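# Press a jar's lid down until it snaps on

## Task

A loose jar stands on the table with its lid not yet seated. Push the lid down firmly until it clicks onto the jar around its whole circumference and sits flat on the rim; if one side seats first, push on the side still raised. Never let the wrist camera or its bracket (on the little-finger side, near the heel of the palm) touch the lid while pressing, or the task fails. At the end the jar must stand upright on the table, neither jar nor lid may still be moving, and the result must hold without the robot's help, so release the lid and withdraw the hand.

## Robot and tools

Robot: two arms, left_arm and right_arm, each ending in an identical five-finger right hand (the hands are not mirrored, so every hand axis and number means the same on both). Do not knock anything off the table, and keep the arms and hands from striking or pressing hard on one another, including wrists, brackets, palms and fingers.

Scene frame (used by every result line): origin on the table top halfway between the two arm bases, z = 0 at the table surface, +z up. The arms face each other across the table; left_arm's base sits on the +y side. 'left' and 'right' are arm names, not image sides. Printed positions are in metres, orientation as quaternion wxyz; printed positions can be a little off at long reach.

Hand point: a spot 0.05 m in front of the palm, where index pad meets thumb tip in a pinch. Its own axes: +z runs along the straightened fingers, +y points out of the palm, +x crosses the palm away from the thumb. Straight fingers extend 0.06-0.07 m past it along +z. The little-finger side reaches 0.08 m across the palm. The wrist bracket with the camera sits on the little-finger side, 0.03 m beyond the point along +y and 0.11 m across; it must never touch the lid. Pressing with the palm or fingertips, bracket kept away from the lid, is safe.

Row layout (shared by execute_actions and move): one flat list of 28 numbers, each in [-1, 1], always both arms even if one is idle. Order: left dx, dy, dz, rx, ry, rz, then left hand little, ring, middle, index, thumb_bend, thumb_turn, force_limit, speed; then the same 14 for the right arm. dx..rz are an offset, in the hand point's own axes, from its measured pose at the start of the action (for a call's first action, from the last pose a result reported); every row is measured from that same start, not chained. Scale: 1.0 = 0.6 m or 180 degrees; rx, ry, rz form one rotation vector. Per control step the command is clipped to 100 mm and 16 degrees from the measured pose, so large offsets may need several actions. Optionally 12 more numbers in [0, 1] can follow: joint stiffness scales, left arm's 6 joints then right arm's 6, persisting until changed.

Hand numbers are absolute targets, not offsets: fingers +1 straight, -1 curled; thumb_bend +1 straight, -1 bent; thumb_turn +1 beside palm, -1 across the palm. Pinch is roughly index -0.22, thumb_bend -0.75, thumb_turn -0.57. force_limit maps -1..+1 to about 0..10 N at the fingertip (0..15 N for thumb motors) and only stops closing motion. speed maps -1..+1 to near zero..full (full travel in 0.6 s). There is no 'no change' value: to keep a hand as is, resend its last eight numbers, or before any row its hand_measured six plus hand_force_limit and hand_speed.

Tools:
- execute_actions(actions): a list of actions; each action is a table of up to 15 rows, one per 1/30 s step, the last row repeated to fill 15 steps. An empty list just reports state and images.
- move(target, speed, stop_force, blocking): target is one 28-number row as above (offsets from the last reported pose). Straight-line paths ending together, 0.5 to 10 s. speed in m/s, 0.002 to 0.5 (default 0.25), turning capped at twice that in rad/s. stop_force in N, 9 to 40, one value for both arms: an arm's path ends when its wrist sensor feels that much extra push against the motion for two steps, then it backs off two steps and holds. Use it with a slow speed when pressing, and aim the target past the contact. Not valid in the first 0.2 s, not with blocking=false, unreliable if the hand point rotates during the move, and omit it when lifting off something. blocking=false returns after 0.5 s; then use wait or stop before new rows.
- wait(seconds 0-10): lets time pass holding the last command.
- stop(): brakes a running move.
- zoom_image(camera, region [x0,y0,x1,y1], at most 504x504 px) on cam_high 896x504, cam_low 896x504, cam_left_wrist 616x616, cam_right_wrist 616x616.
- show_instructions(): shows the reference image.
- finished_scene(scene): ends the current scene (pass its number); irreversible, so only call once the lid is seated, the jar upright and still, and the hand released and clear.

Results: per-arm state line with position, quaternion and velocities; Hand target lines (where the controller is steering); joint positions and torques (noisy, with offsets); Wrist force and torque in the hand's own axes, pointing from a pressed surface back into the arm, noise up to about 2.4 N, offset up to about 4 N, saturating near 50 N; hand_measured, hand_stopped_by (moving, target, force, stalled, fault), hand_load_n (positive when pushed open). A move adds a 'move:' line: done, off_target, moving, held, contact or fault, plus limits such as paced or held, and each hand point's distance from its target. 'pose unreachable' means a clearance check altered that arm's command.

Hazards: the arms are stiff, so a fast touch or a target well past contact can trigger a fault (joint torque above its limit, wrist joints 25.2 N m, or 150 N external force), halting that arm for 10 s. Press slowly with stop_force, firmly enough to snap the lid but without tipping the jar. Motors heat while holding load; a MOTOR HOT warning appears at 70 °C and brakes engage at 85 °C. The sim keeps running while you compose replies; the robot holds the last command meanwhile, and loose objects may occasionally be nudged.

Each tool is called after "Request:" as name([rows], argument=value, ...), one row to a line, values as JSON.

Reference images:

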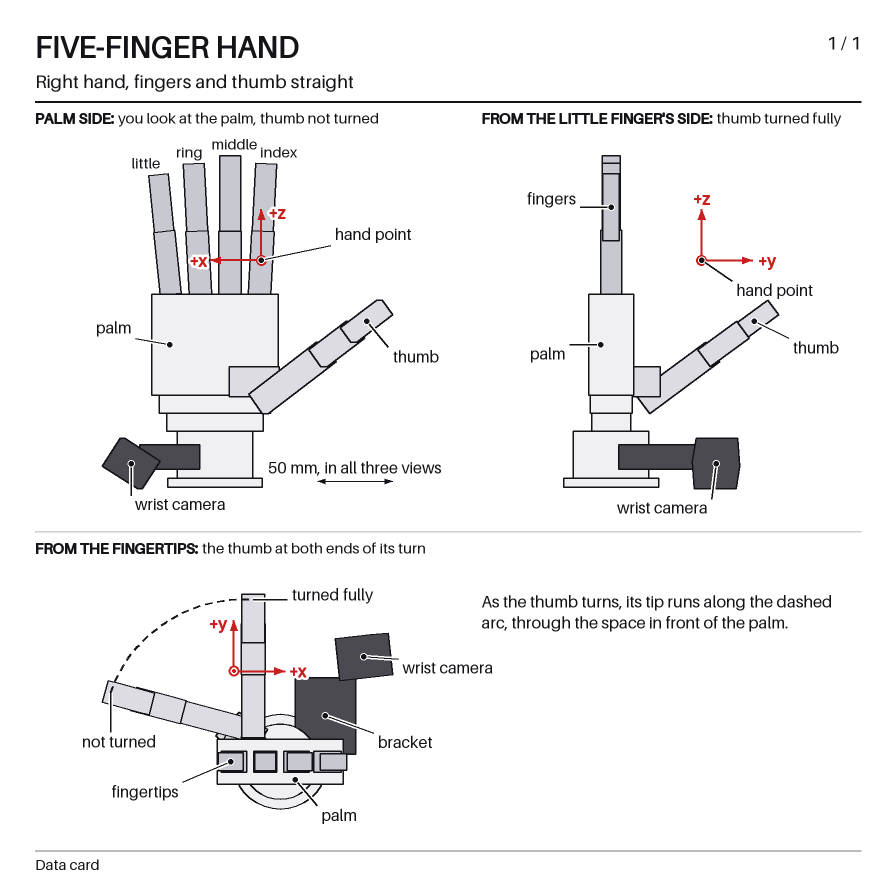

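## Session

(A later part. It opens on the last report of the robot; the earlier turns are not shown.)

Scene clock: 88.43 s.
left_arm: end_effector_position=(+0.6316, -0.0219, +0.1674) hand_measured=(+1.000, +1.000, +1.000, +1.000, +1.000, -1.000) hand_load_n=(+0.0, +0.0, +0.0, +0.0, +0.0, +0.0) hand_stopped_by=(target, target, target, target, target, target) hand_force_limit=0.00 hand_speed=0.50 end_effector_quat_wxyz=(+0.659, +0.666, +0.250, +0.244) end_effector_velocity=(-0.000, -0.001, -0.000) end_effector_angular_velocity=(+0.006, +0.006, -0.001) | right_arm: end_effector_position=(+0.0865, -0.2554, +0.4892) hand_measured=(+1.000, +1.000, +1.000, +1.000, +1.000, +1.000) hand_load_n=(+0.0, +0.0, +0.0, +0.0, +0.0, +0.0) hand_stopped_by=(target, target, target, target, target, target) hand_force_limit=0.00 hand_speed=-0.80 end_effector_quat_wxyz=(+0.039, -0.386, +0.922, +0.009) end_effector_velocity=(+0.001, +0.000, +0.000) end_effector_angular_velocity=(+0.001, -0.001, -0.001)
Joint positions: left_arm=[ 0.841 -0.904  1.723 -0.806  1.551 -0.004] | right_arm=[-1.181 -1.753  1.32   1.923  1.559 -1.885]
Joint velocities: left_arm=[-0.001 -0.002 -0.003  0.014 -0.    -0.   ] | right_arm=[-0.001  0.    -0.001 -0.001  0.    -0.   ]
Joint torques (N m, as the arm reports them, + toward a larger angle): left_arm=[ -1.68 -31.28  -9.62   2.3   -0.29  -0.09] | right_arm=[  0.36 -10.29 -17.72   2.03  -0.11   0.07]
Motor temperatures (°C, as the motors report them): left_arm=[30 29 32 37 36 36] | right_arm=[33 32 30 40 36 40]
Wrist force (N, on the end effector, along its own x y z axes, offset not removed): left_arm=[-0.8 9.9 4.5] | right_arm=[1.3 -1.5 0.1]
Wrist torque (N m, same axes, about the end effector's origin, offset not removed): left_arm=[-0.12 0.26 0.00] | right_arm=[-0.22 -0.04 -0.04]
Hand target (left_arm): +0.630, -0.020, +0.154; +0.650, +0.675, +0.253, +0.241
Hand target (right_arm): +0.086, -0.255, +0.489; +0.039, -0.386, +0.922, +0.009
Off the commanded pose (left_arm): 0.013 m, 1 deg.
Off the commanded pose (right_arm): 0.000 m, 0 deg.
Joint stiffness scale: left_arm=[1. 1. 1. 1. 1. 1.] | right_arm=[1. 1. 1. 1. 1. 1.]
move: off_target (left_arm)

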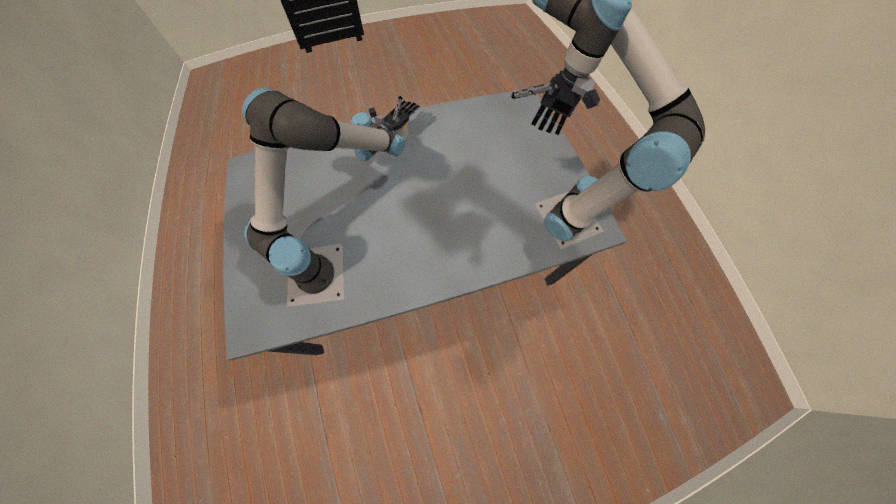

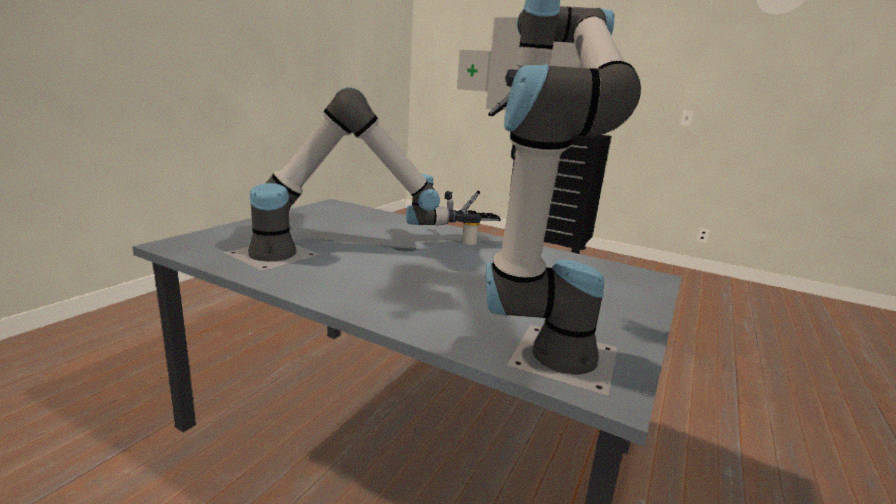

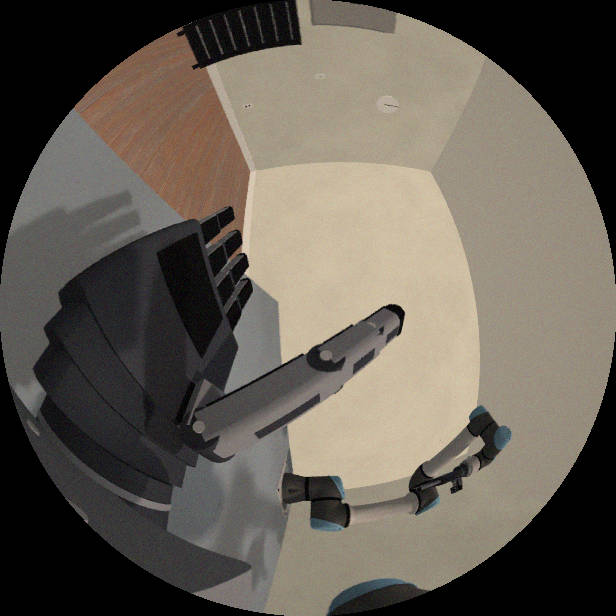

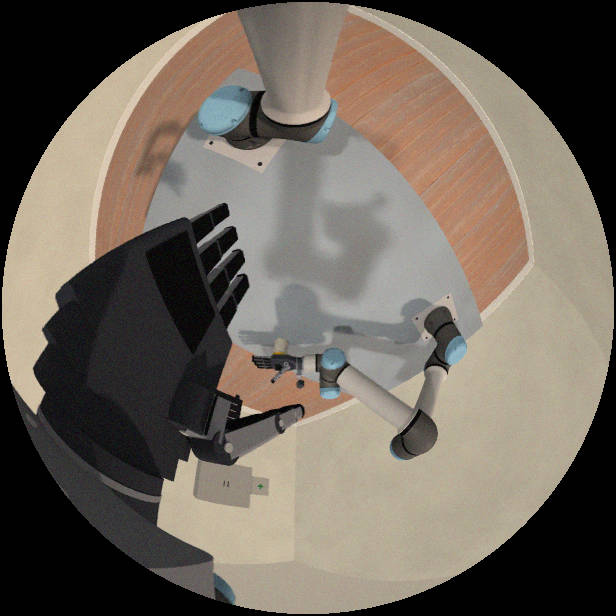

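Request:
move(target=[0,-0.0875,-0.0167,0.0277,0,0, 1,1,1,1,1,-1,0,0.5, 0,0,0,0,0,0, 1,1,1,1,1,1,0,-0.8], speed=0.05)

Scene clock: 95.57 s.
left_arm: end_effector_position=(+0.6309, -0.0209, +0.1644) hand_measured=(+1.000, +1.000, +1.000, +1.000, +1.000, -1.000) hand_load_n=(+0.0, +0.0, +0.0, +0.0, +0.0, +0.0) hand_stopped_by=(target, target, target, target, target, target) hand_force_limit=0.00 hand_speed=0.50 end_effector_quat_wxyz=(+0.658, +0.667, +0.250, +0.244) end_effector_velocity=(-0.001, -0.001, +0.000) end_effector_angular_velocity=(-0.001, -0.001, -0.002) | right_arm: end_effector_position=(+0.0865, -0.2554, +0.4892) hand_measured=(+1.000, +1.000, +1.000, +1.000, +1.000, +1.000) hand_load_n=(+0.0, +0.0, +0.0, +0.0, +0.0, +0.0) hand_stopped_by=(target, target, target, target, target, target) hand_force_limit=0.00 hand_speed=-0.80 end_effector_quat_wxyz=(+0.039, -0.386, +0.922, +0.009) end_effector_velocity=(+0.000, +0.000, -0.000) end_effector_angular_velocity=(-0.000, +0.000, +0.001)
Joint positions: left_arm=[ 0.841 -0.902  1.727 -0.811  1.551 -0.005] | right_arm=[-1.181 -1.753  1.32   1.923  1.559 -1.885]
Joint velocities: left_arm=[-0.002 -0.     0.002 -0.002 -0.    -0.   ] | right_arm=[ 0.001  0.001  0.    -0.     0.    -0.001]
Joint torques (N m, as the arm reports them, + toward a larger angle): left_arm=[-2.58 -9.96  8.21  8.16 -0.4  -0.26] | right_arm=[  1.01  -9.96 -16.79   2.26   0.06   0.09]
Motor temperatures (°C, as the motors report them): left_arm=[30 29 32 37 36 36] | right_arm=[33 32 30 40 36 40]
Wrist force (N, on the end effector, along its own x y z axes, offset not removed): left_arm=[3.1 39.7 9.6] | right_arm=[0.8 -1.2 2.1]
Wrist torque (N m, same axes, about the end effector's origin, offset not removed): left_arm=[0.36 -0.57 1.18] | right_arm=[-0.38 -0.12 0.16]
Hand target (left_arm): +0.623, -0.013, +0.116; +0.629, +0.694, +0.260, +0.233
Hand target (right_arm): +0.086, -0.255, +0.489; +0.039, -0.386, +0.922, +0.009
Off the commanded pose (left_arm): 0.050 m, 5 deg.
Off the commanded pose (right_arm): 0.000 m, 0 deg.
Joint stiffness scale: left_arm=[1. 1. 1. 1. 1. 1.] | right_arm=[1. 1. 1. 1. 1. 1.]
move: off_target (left_arm)

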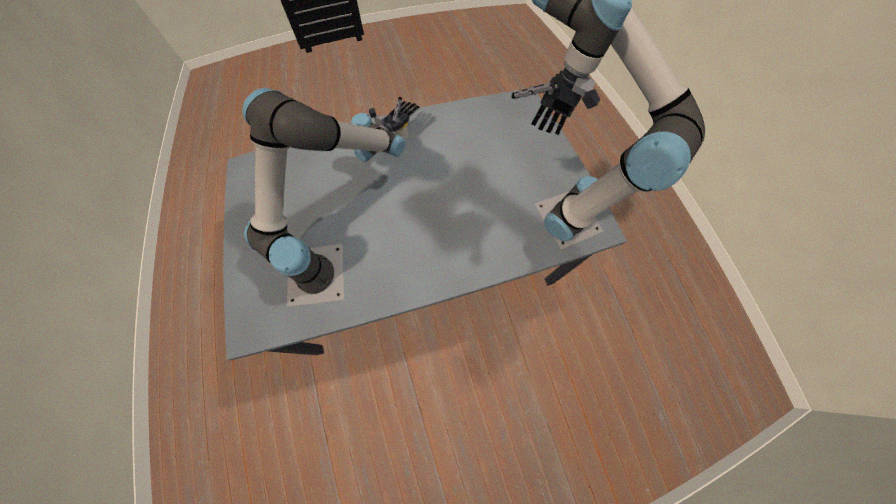

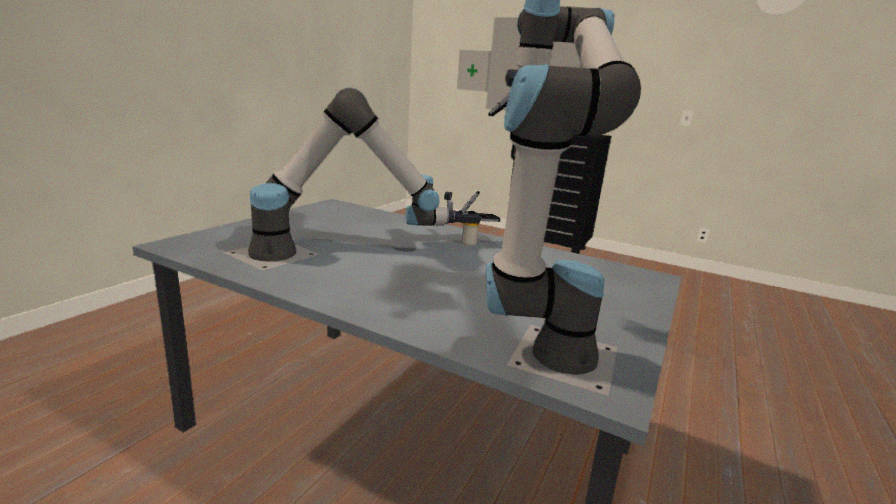

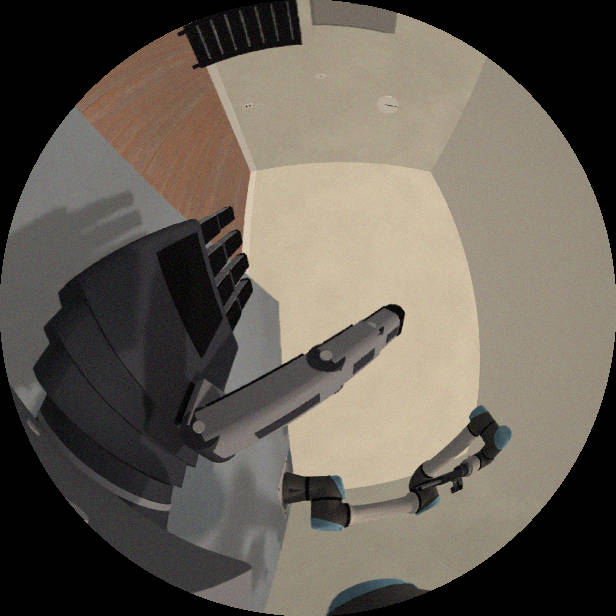

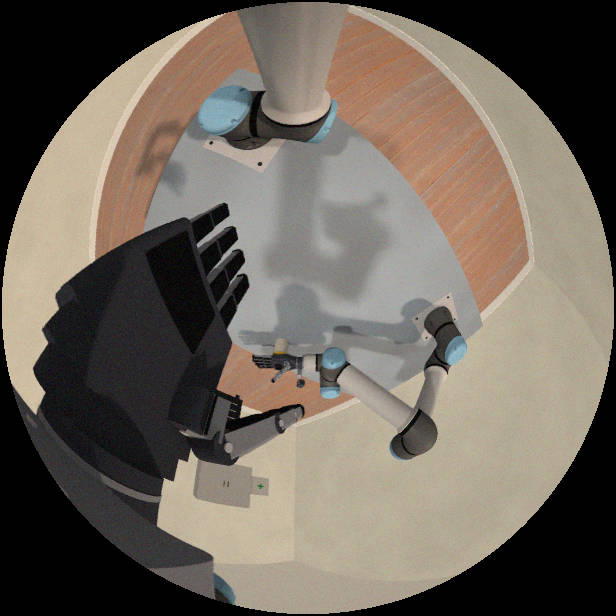

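Request:
zoom_image(camera="cam_low", region=[435, 195, 505, 250])

Request:
move(target=[0,-0.117,-0.024,0.032,0,0, 1,1,1,1,1,-1,0,0.5, 0,0,0,0,0,0, 1,1,1,1,1,1,0,-0.8], speed=0.06)

Region (435, 195, 505, 250) of cam_low's 896x504 image, scaled by 7.200, with more detail than that image has; it fills the top 396 rows of this view, and the rest is white.

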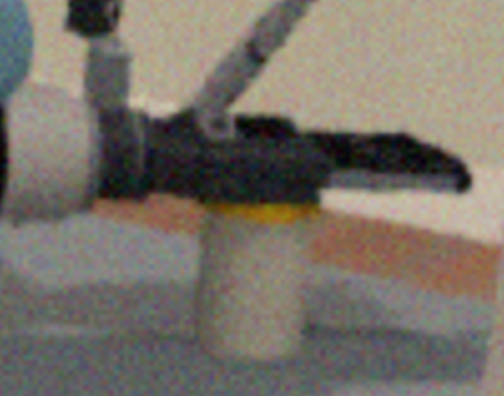

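Scene clock: 102.37 s.
left_arm: end_effector_position=(+0.6297, -0.0192, +0.1648) hand_measured=(+1.000, +1.000, +1.000, +1.000, +1.000, -1.000) hand_load_n=(+0.0, +0.0, +0.0, +0.0, +0.0, +0.0) hand_stopped_by=(target, target, target, target, target, target) hand_force_limit=0.00 hand_speed=0.50 end_effector_quat_wxyz=(+0.665, +0.660, +0.249, +0.246) end_effector_velocity=(+0.000, +0.001, -0.000) end_effector_angular_velocity=(-0.004, -0.002, +0.001) | right_arm: end_effector_position=(+0.0865, -0.2554, +0.4892) hand_measured=(+1.000, +1.000, +1.000, +1.000, +1.000, +1.000) hand_load_n=(+0.0, +0.0, +0.0, +0.0, +0.0, +0.0) hand_stopped_by=(target, target, target, target, target, target) hand_force_limit=0.00 hand_speed=-0.80 end_effector_quat_wxyz=(+0.039, -0.386, +0.922, +0.009) end_effector_velocity=(-0.000, -0.000, +0.000) end_effector_angular_velocity=(+0.001, -0.001, -0.001)
Joint positions: left_arm=[ 0.841 -0.898  1.738 -0.844  1.55  -0.006] | right_arm=[-1.181 -1.753  1.32   1.923  1.559 -1.885]
Joint velocities: left_arm=[ 0.001  0.001  0.003 -0.008 -0.    -0.001] | right_arm=[ 0.    -0.001 -0.    -0.    -0.     0.001]
Joint torques (N m, as the arm reports them, + toward a larger angle): left_arm=[-2.99  2.32 18.46 11.92 -0.2  -0.47] | right_arm=[  0.43  -9.36 -16.8    2.24   0.02   0.13]
Motor temperatures (°C, as the motors report them): left_arm=[30 29 32 37 36 36] | right_arm=[33 32 30 40 36 40]
Wrist force (N, on the end effector, along its own x y z axes, offset not removed): left_arm=[4.2 50.0 15.8] | right_arm=[0.4 -3.5 -1.5]
Wrist torque (N m, same axes, about the end effector's origin, offset not removed): left_arm=[0.46 -1.00 1.76] | right_arm=[-0.50 0.05 -0.05]
Hand target (left_arm): +0.619, -0.007, +0.097; +0.624, +0.699, +0.262, +0.231
Hand target (right_arm): +0.086, -0.255, +0.489; +0.039, -0.386, +0.922, +0.009
Off the commanded pose (left_arm): 0.072 m, 7 deg.
Off the commanded pose (right_arm): 0.000 m, 0 deg.
Joint stiffness scale: left_arm=[1. 1. 1. 1. 1. 1.] | right_arm=[1. 1. 1. 1. 1. 1.]
move: off_target (left_arm)

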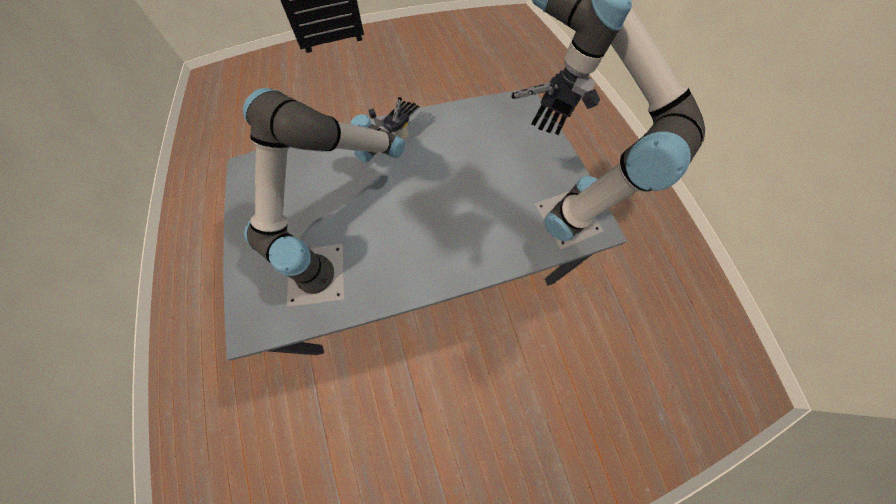

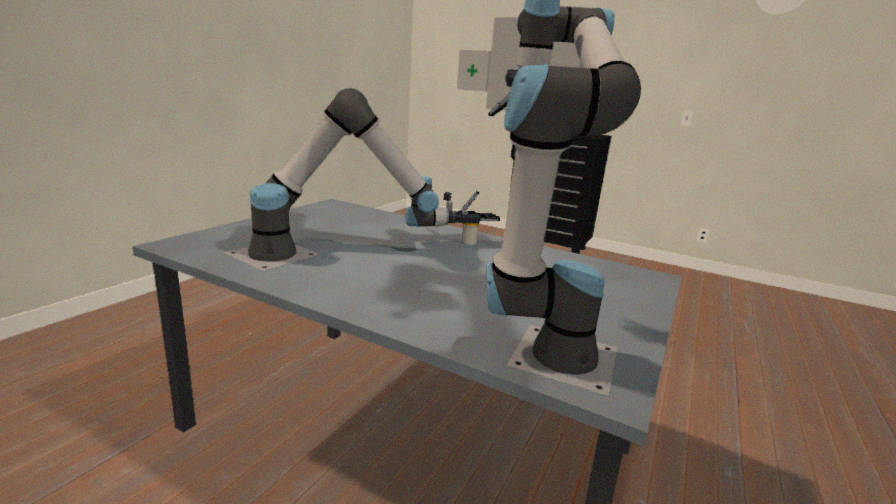

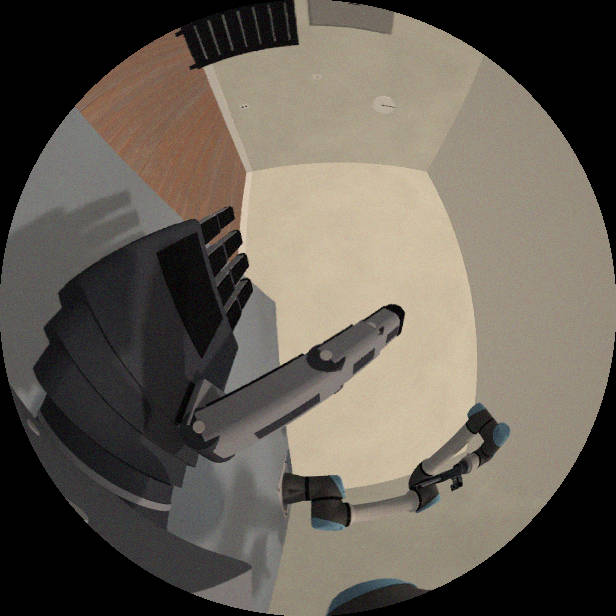

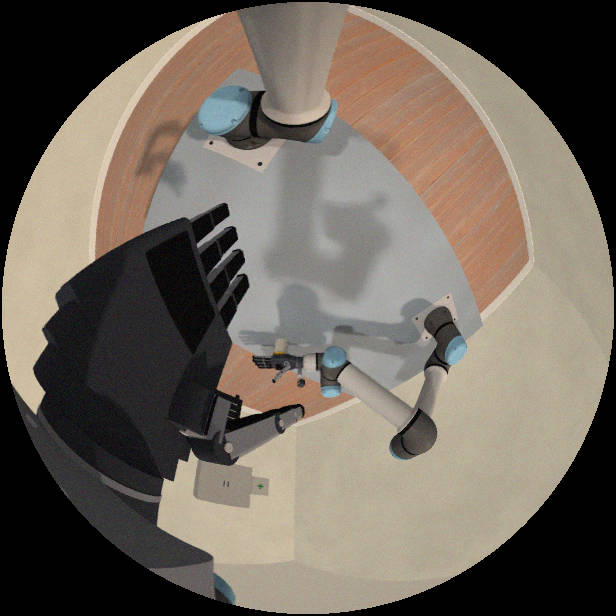

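Request:
execute_actions([
  [[0,-0.105,-0.022,0.035,0,0,1,1,1,1,1,-1,0,0.5,0,0,0,0,0,0,1,1,1,1,1,1,0,-0.8],[0,-0.097,-0.019,0.0325,0,0,1,1,1,1,1,-1,0,0.5,0,0,0,0,0,0,1,1,1,1,1,1,0,-0.8],[0,-0.089,-0.016,0.030,0,0,1,1,1,1,1,-1,0,0.5,0,0,0,0,0,0,1,1,1,1,1,1,0,-0.8],[0,-0.081,-0.014,0.0275,0,0,1,1,1,1,1,-1,0,0.5,0,0,0,0,0,0,1,1,1,1,1,1,0,-0.8],[0,-0.073,-0.012,0.025,0,0,1,1,1,1,1,-1,0,0.5,0,0,0,0,0,0,1,1,1,1,1,1,0,-0.8],[0,-0.065,-0.010,0.0225,0,0,1,1,1,1,1,-1,0,0.5,0,0,0,0,0,0,1,1,1,1,1,1,0,-0.8],[0,-0.057,-0.008,0.020,0,0,1,1,1,1,1,-1,0,0.5,0,0,0,0,0,0,1,1,1,1,1,1,0,-0.8],[0,-0.049,-0.007,0.0175,0,0,1,1,1,1,1,-1,0,0.5,0,0,0,0,0,0,1,1,1,1,1,1,0,-0.8],[0,-0.041,-0.005,0.015,0,0,1,1,1,1,1,-1,0,0.5,0,0,0,0,0,0,1,1,1,1,1,1,0,-0.8],[0,-0.033,-0.004,0.0125,0,0,1,1,1,1,1,-1,0,0.5,0,0,0,0,0,0,1,1,1,1,1,1,0,-0.8],[0,-0.025,-0.003,0.010,0,0,1,1,1,1,1,-1,0,0.5,0,0,0,0,0,0,1,1,1,1,1,1,0,-0.8],[0,-0.018,-0.002,0.008,0,0,1,1,1,1,1,-1,0,0.5,0,0,0,0,0,0,1,1,1,1,1,1,0,-0.8]],
])

Request:
wait(seconds=0.6)

Scene clock: 110.10 s.
left_arm: end_effector_position=(+0.6303, -0.0199, +0.1659) hand_measured=(+1.000, +1.000, +1.000, +1.000, +1.000, -1.000) hand_load_n=(+0.0, +0.0, +0.0, +0.0, +0.0, +0.0) hand_stopped_by=(target, target, target, target, target, target) hand_force_limit=0.00 hand_speed=0.50 end_effector_quat_wxyz=(+0.664, +0.661, +0.249, +0.246) end_effector_velocity=(+0.001, -0.001, +0.000) end_effector_angular_velocity=(+0.006, +0.005, +0.000) | right_arm: end_effector_position=(+0.0865, -0.2554, +0.4892) hand_measured=(+1.000, +1.000, +1.000, +1.000, +1.000, +1.000) hand_load_n=(+0.0, +0.0, +0.0, +0.0, +0.0, +0.0) hand_stopped_by=(target, target, target, target, target, target) hand_force_limit=0.00 hand_speed=-0.80 end_effector_quat_wxyz=(+0.039, -0.386, +0.922, +0.009) end_effector_velocity=(-0.000, -0.000, +0.000) end_effector_angular_velocity=(-0.001, +0.001, +0.000)
Joint positions: left_arm=[ 0.841 -0.9    1.734 -0.837  1.55  -0.006] | right_arm=[-1.181 -1.753  1.32   1.923  1.559 -1.885]
Joint velocities: left_arm=[ 0.    -0.002 -0.004  0.014 -0.    -0.   ] | right_arm=[-0.001 -0.     0.     0.001 -0.    -0.001]
Joint torques (N m, as the arm reports them, + toward a larger angle): left_arm=[ -1.97 -29.89  -8.19   2.56  -0.22  -0.03] | right_arm=[  0.41 -10.14 -17.68   2.12   0.1    0.15]
Motor temperatures (°C, as the motors report them): left_arm=[30 29 32 37 36 36] | right_arm=[33 32 30 40 36 40]
Wrist force (N, on the end effector, along its own x y z axes, offset not removed): left_arm=[-0.3 15.2 3.2] | right_arm=[-1.2 -0.1 0.0]
Wrist torque (N m, same axes, about the end effector's origin, offset not removed): left_arm=[0.52 -0.31 0.52] | right_arm=[0.07 0.38 0.02]
Hand target (left_arm): +0.629, -0.018, +0.154; +0.656, +0.669, +0.252, +0.243
Hand target (right_arm): +0.086, -0.255, +0.489; +0.039, -0.386, +0.922, +0.009
Off the commanded pose (left_arm): 0.012 m, 1 deg.
Off the commanded pose (right_arm): 0.000 m, 0 deg.
Joint stiffness scale: left_arm=[1. 1. 1. 1. 1. 1.] | right_arm=[1. 1. 1. 1. 1. 1.]

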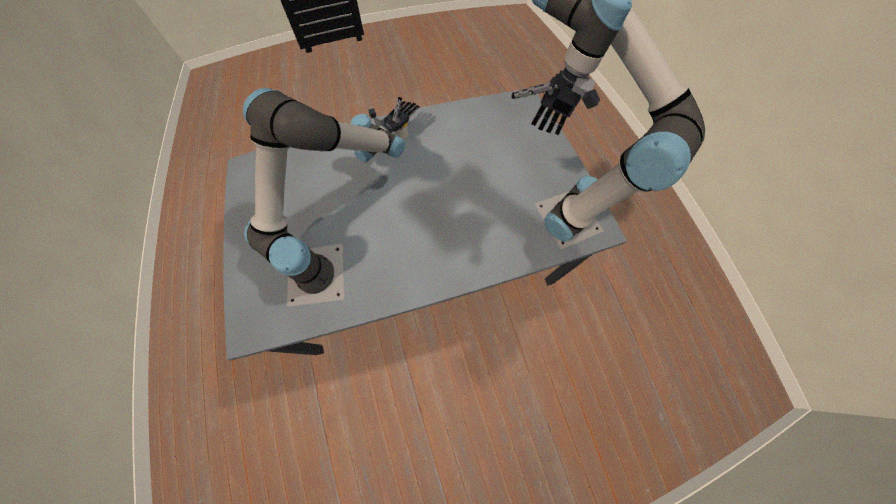

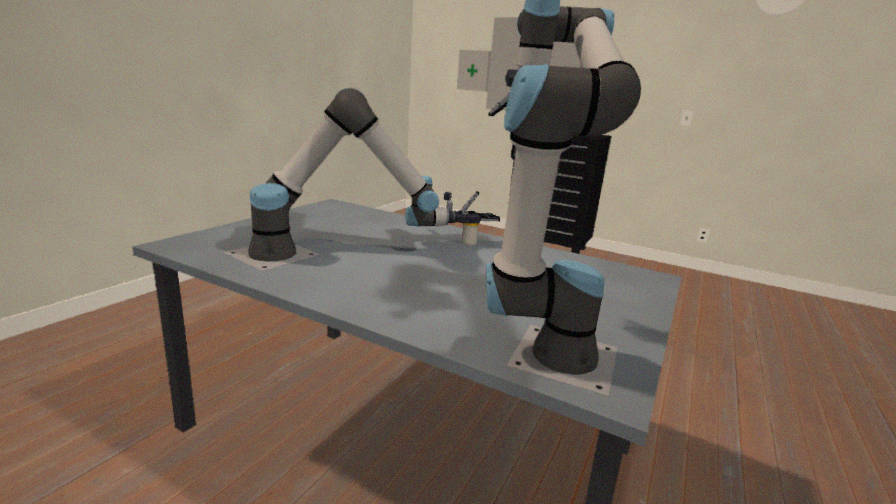

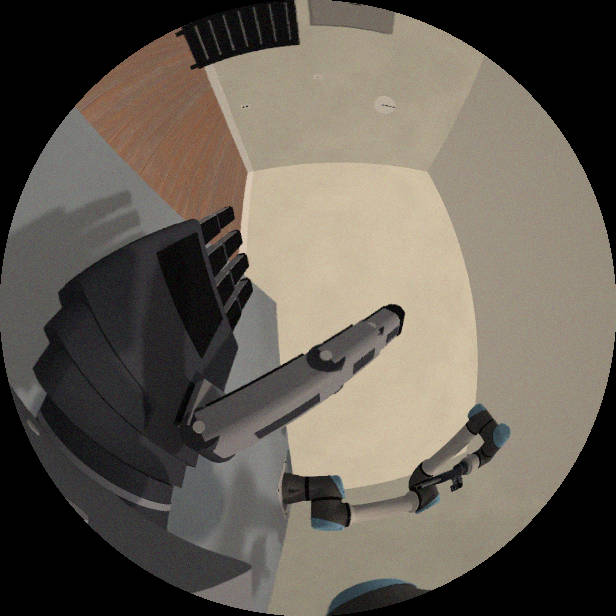

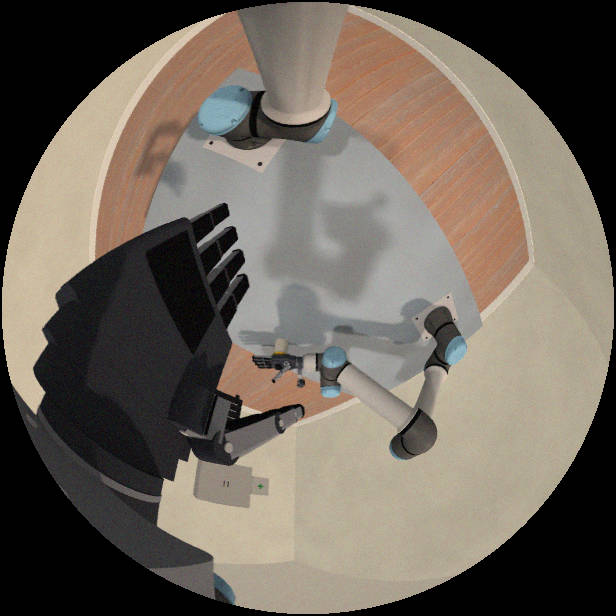

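Scene clock: 110.70 s.
left_arm: end_effector_position=(+0.6304, -0.0199, +0.1659) hand_measured=(+1.000, +1.000, +1.000, +1.000, +1.000, -1.000) hand_load_n=(+0.0, +0.0, +0.0, +0.0, +0.0, +0.0) hand_stopped_by=(target, target, target, target, target, target) hand_force_limit=0.00 hand_speed=0.50 end_effector_quat_wxyz=(+0.664, +0.661, +0.249, +0.245) end_effector_velocity=(+0.001, +0.001, -0.000) end_effector_angular_velocity=(+0.000, +0.001, +0.002) | right_arm: end_effector_position=(+0.0865, -0.2554, +0.4892) hand_measured=(+1.000, +1.000, +1.000, +1.000, +1.000, +1.000) hand_load_n=(+0.0, +0.0, +0.0, +0.0, +0.0, +0.0) hand_stopped_by=(target, target, target, target, target, target) hand_force_limit=0.00 hand_speed=-0.80 end_effector_quat_wxyz=(+0.039, -0.386, +0.922, +0.009) end_effector_velocity=(+0.000, +0.000, -0.000) end_effector_angular_velocity=(+0.001, -0.002, +0.000)
Joint positions: left_arm=[ 0.841 -0.9    1.734 -0.835  1.55  -0.006] | right_arm=[-1.181 -1.753  1.32   1.923  1.559 -1.885]
Joint velocities: left_arm=[ 0.002  0.    -0.     0.    -0.    -0.   ] | right_arm=[ 0.001  0.    -0.    -0.002  0.     0.001]
Joint torques (N m, as the arm reports them, + toward a larger angle): left_arm=[ -1.7  -33.35  -8.89   1.68  -0.07   0.  ] | right_arm=[  1.34  -9.66 -17.15   2.05   0.1    0.17]
Motor temperatures (°C, as the motors report them): left_arm=[30 29 32 37 36 36] | right_arm=[33 32 30 40 36 40]
Wrist force (N, on the end effector, along its own x y z axes, offset not removed): left_arm=[0.1 11.1 3.6] | right_arm=[-1.9 -0.6 0.5]
Wrist torque (N m, same axes, about the end effector's origin, offset not removed): left_arm=[-0.02 -0.20 0.40] | right_arm=[-0.14 0.45 -0.01]
Hand target (left_arm): +0.629, -0.018, +0.154; +0.656, +0.669, +0.252, +0.243
Hand target (right_arm): +0.086, -0.255, +0.489; +0.039, -0.386, +0.922, +0.009
Off the commanded pose (left_arm): 0.012 m, 1 deg.
Off the commanded pose (right_arm): 0.000 m, 0 deg.
Joint stiffness scale: left_arm=[1. 1. 1. 1. 1. 1.] | right_arm=[1. 1. 1. 1. 1. 1.]
wait: 0.60 s; at rest by 0.17 s

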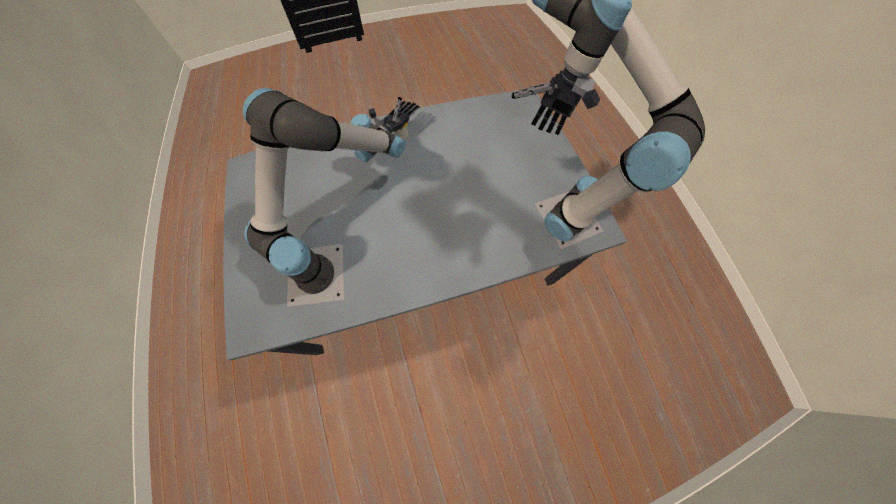

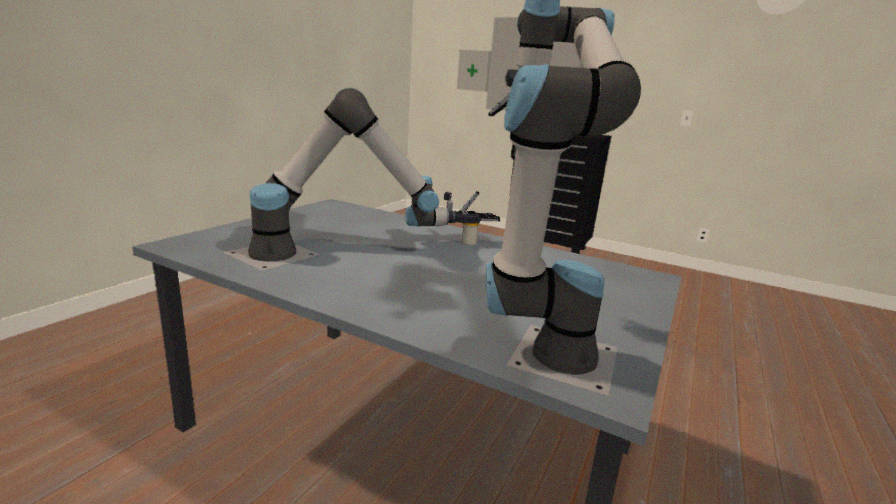

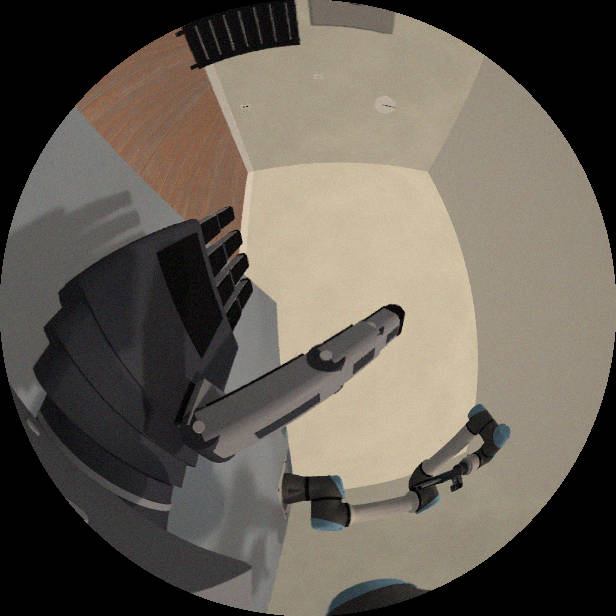

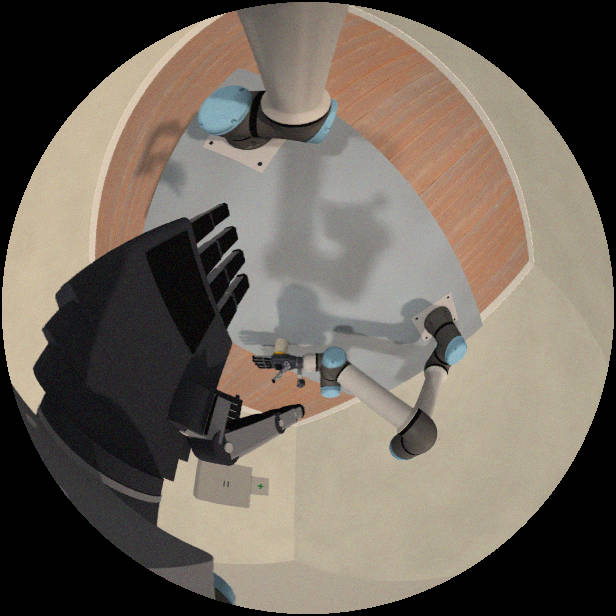

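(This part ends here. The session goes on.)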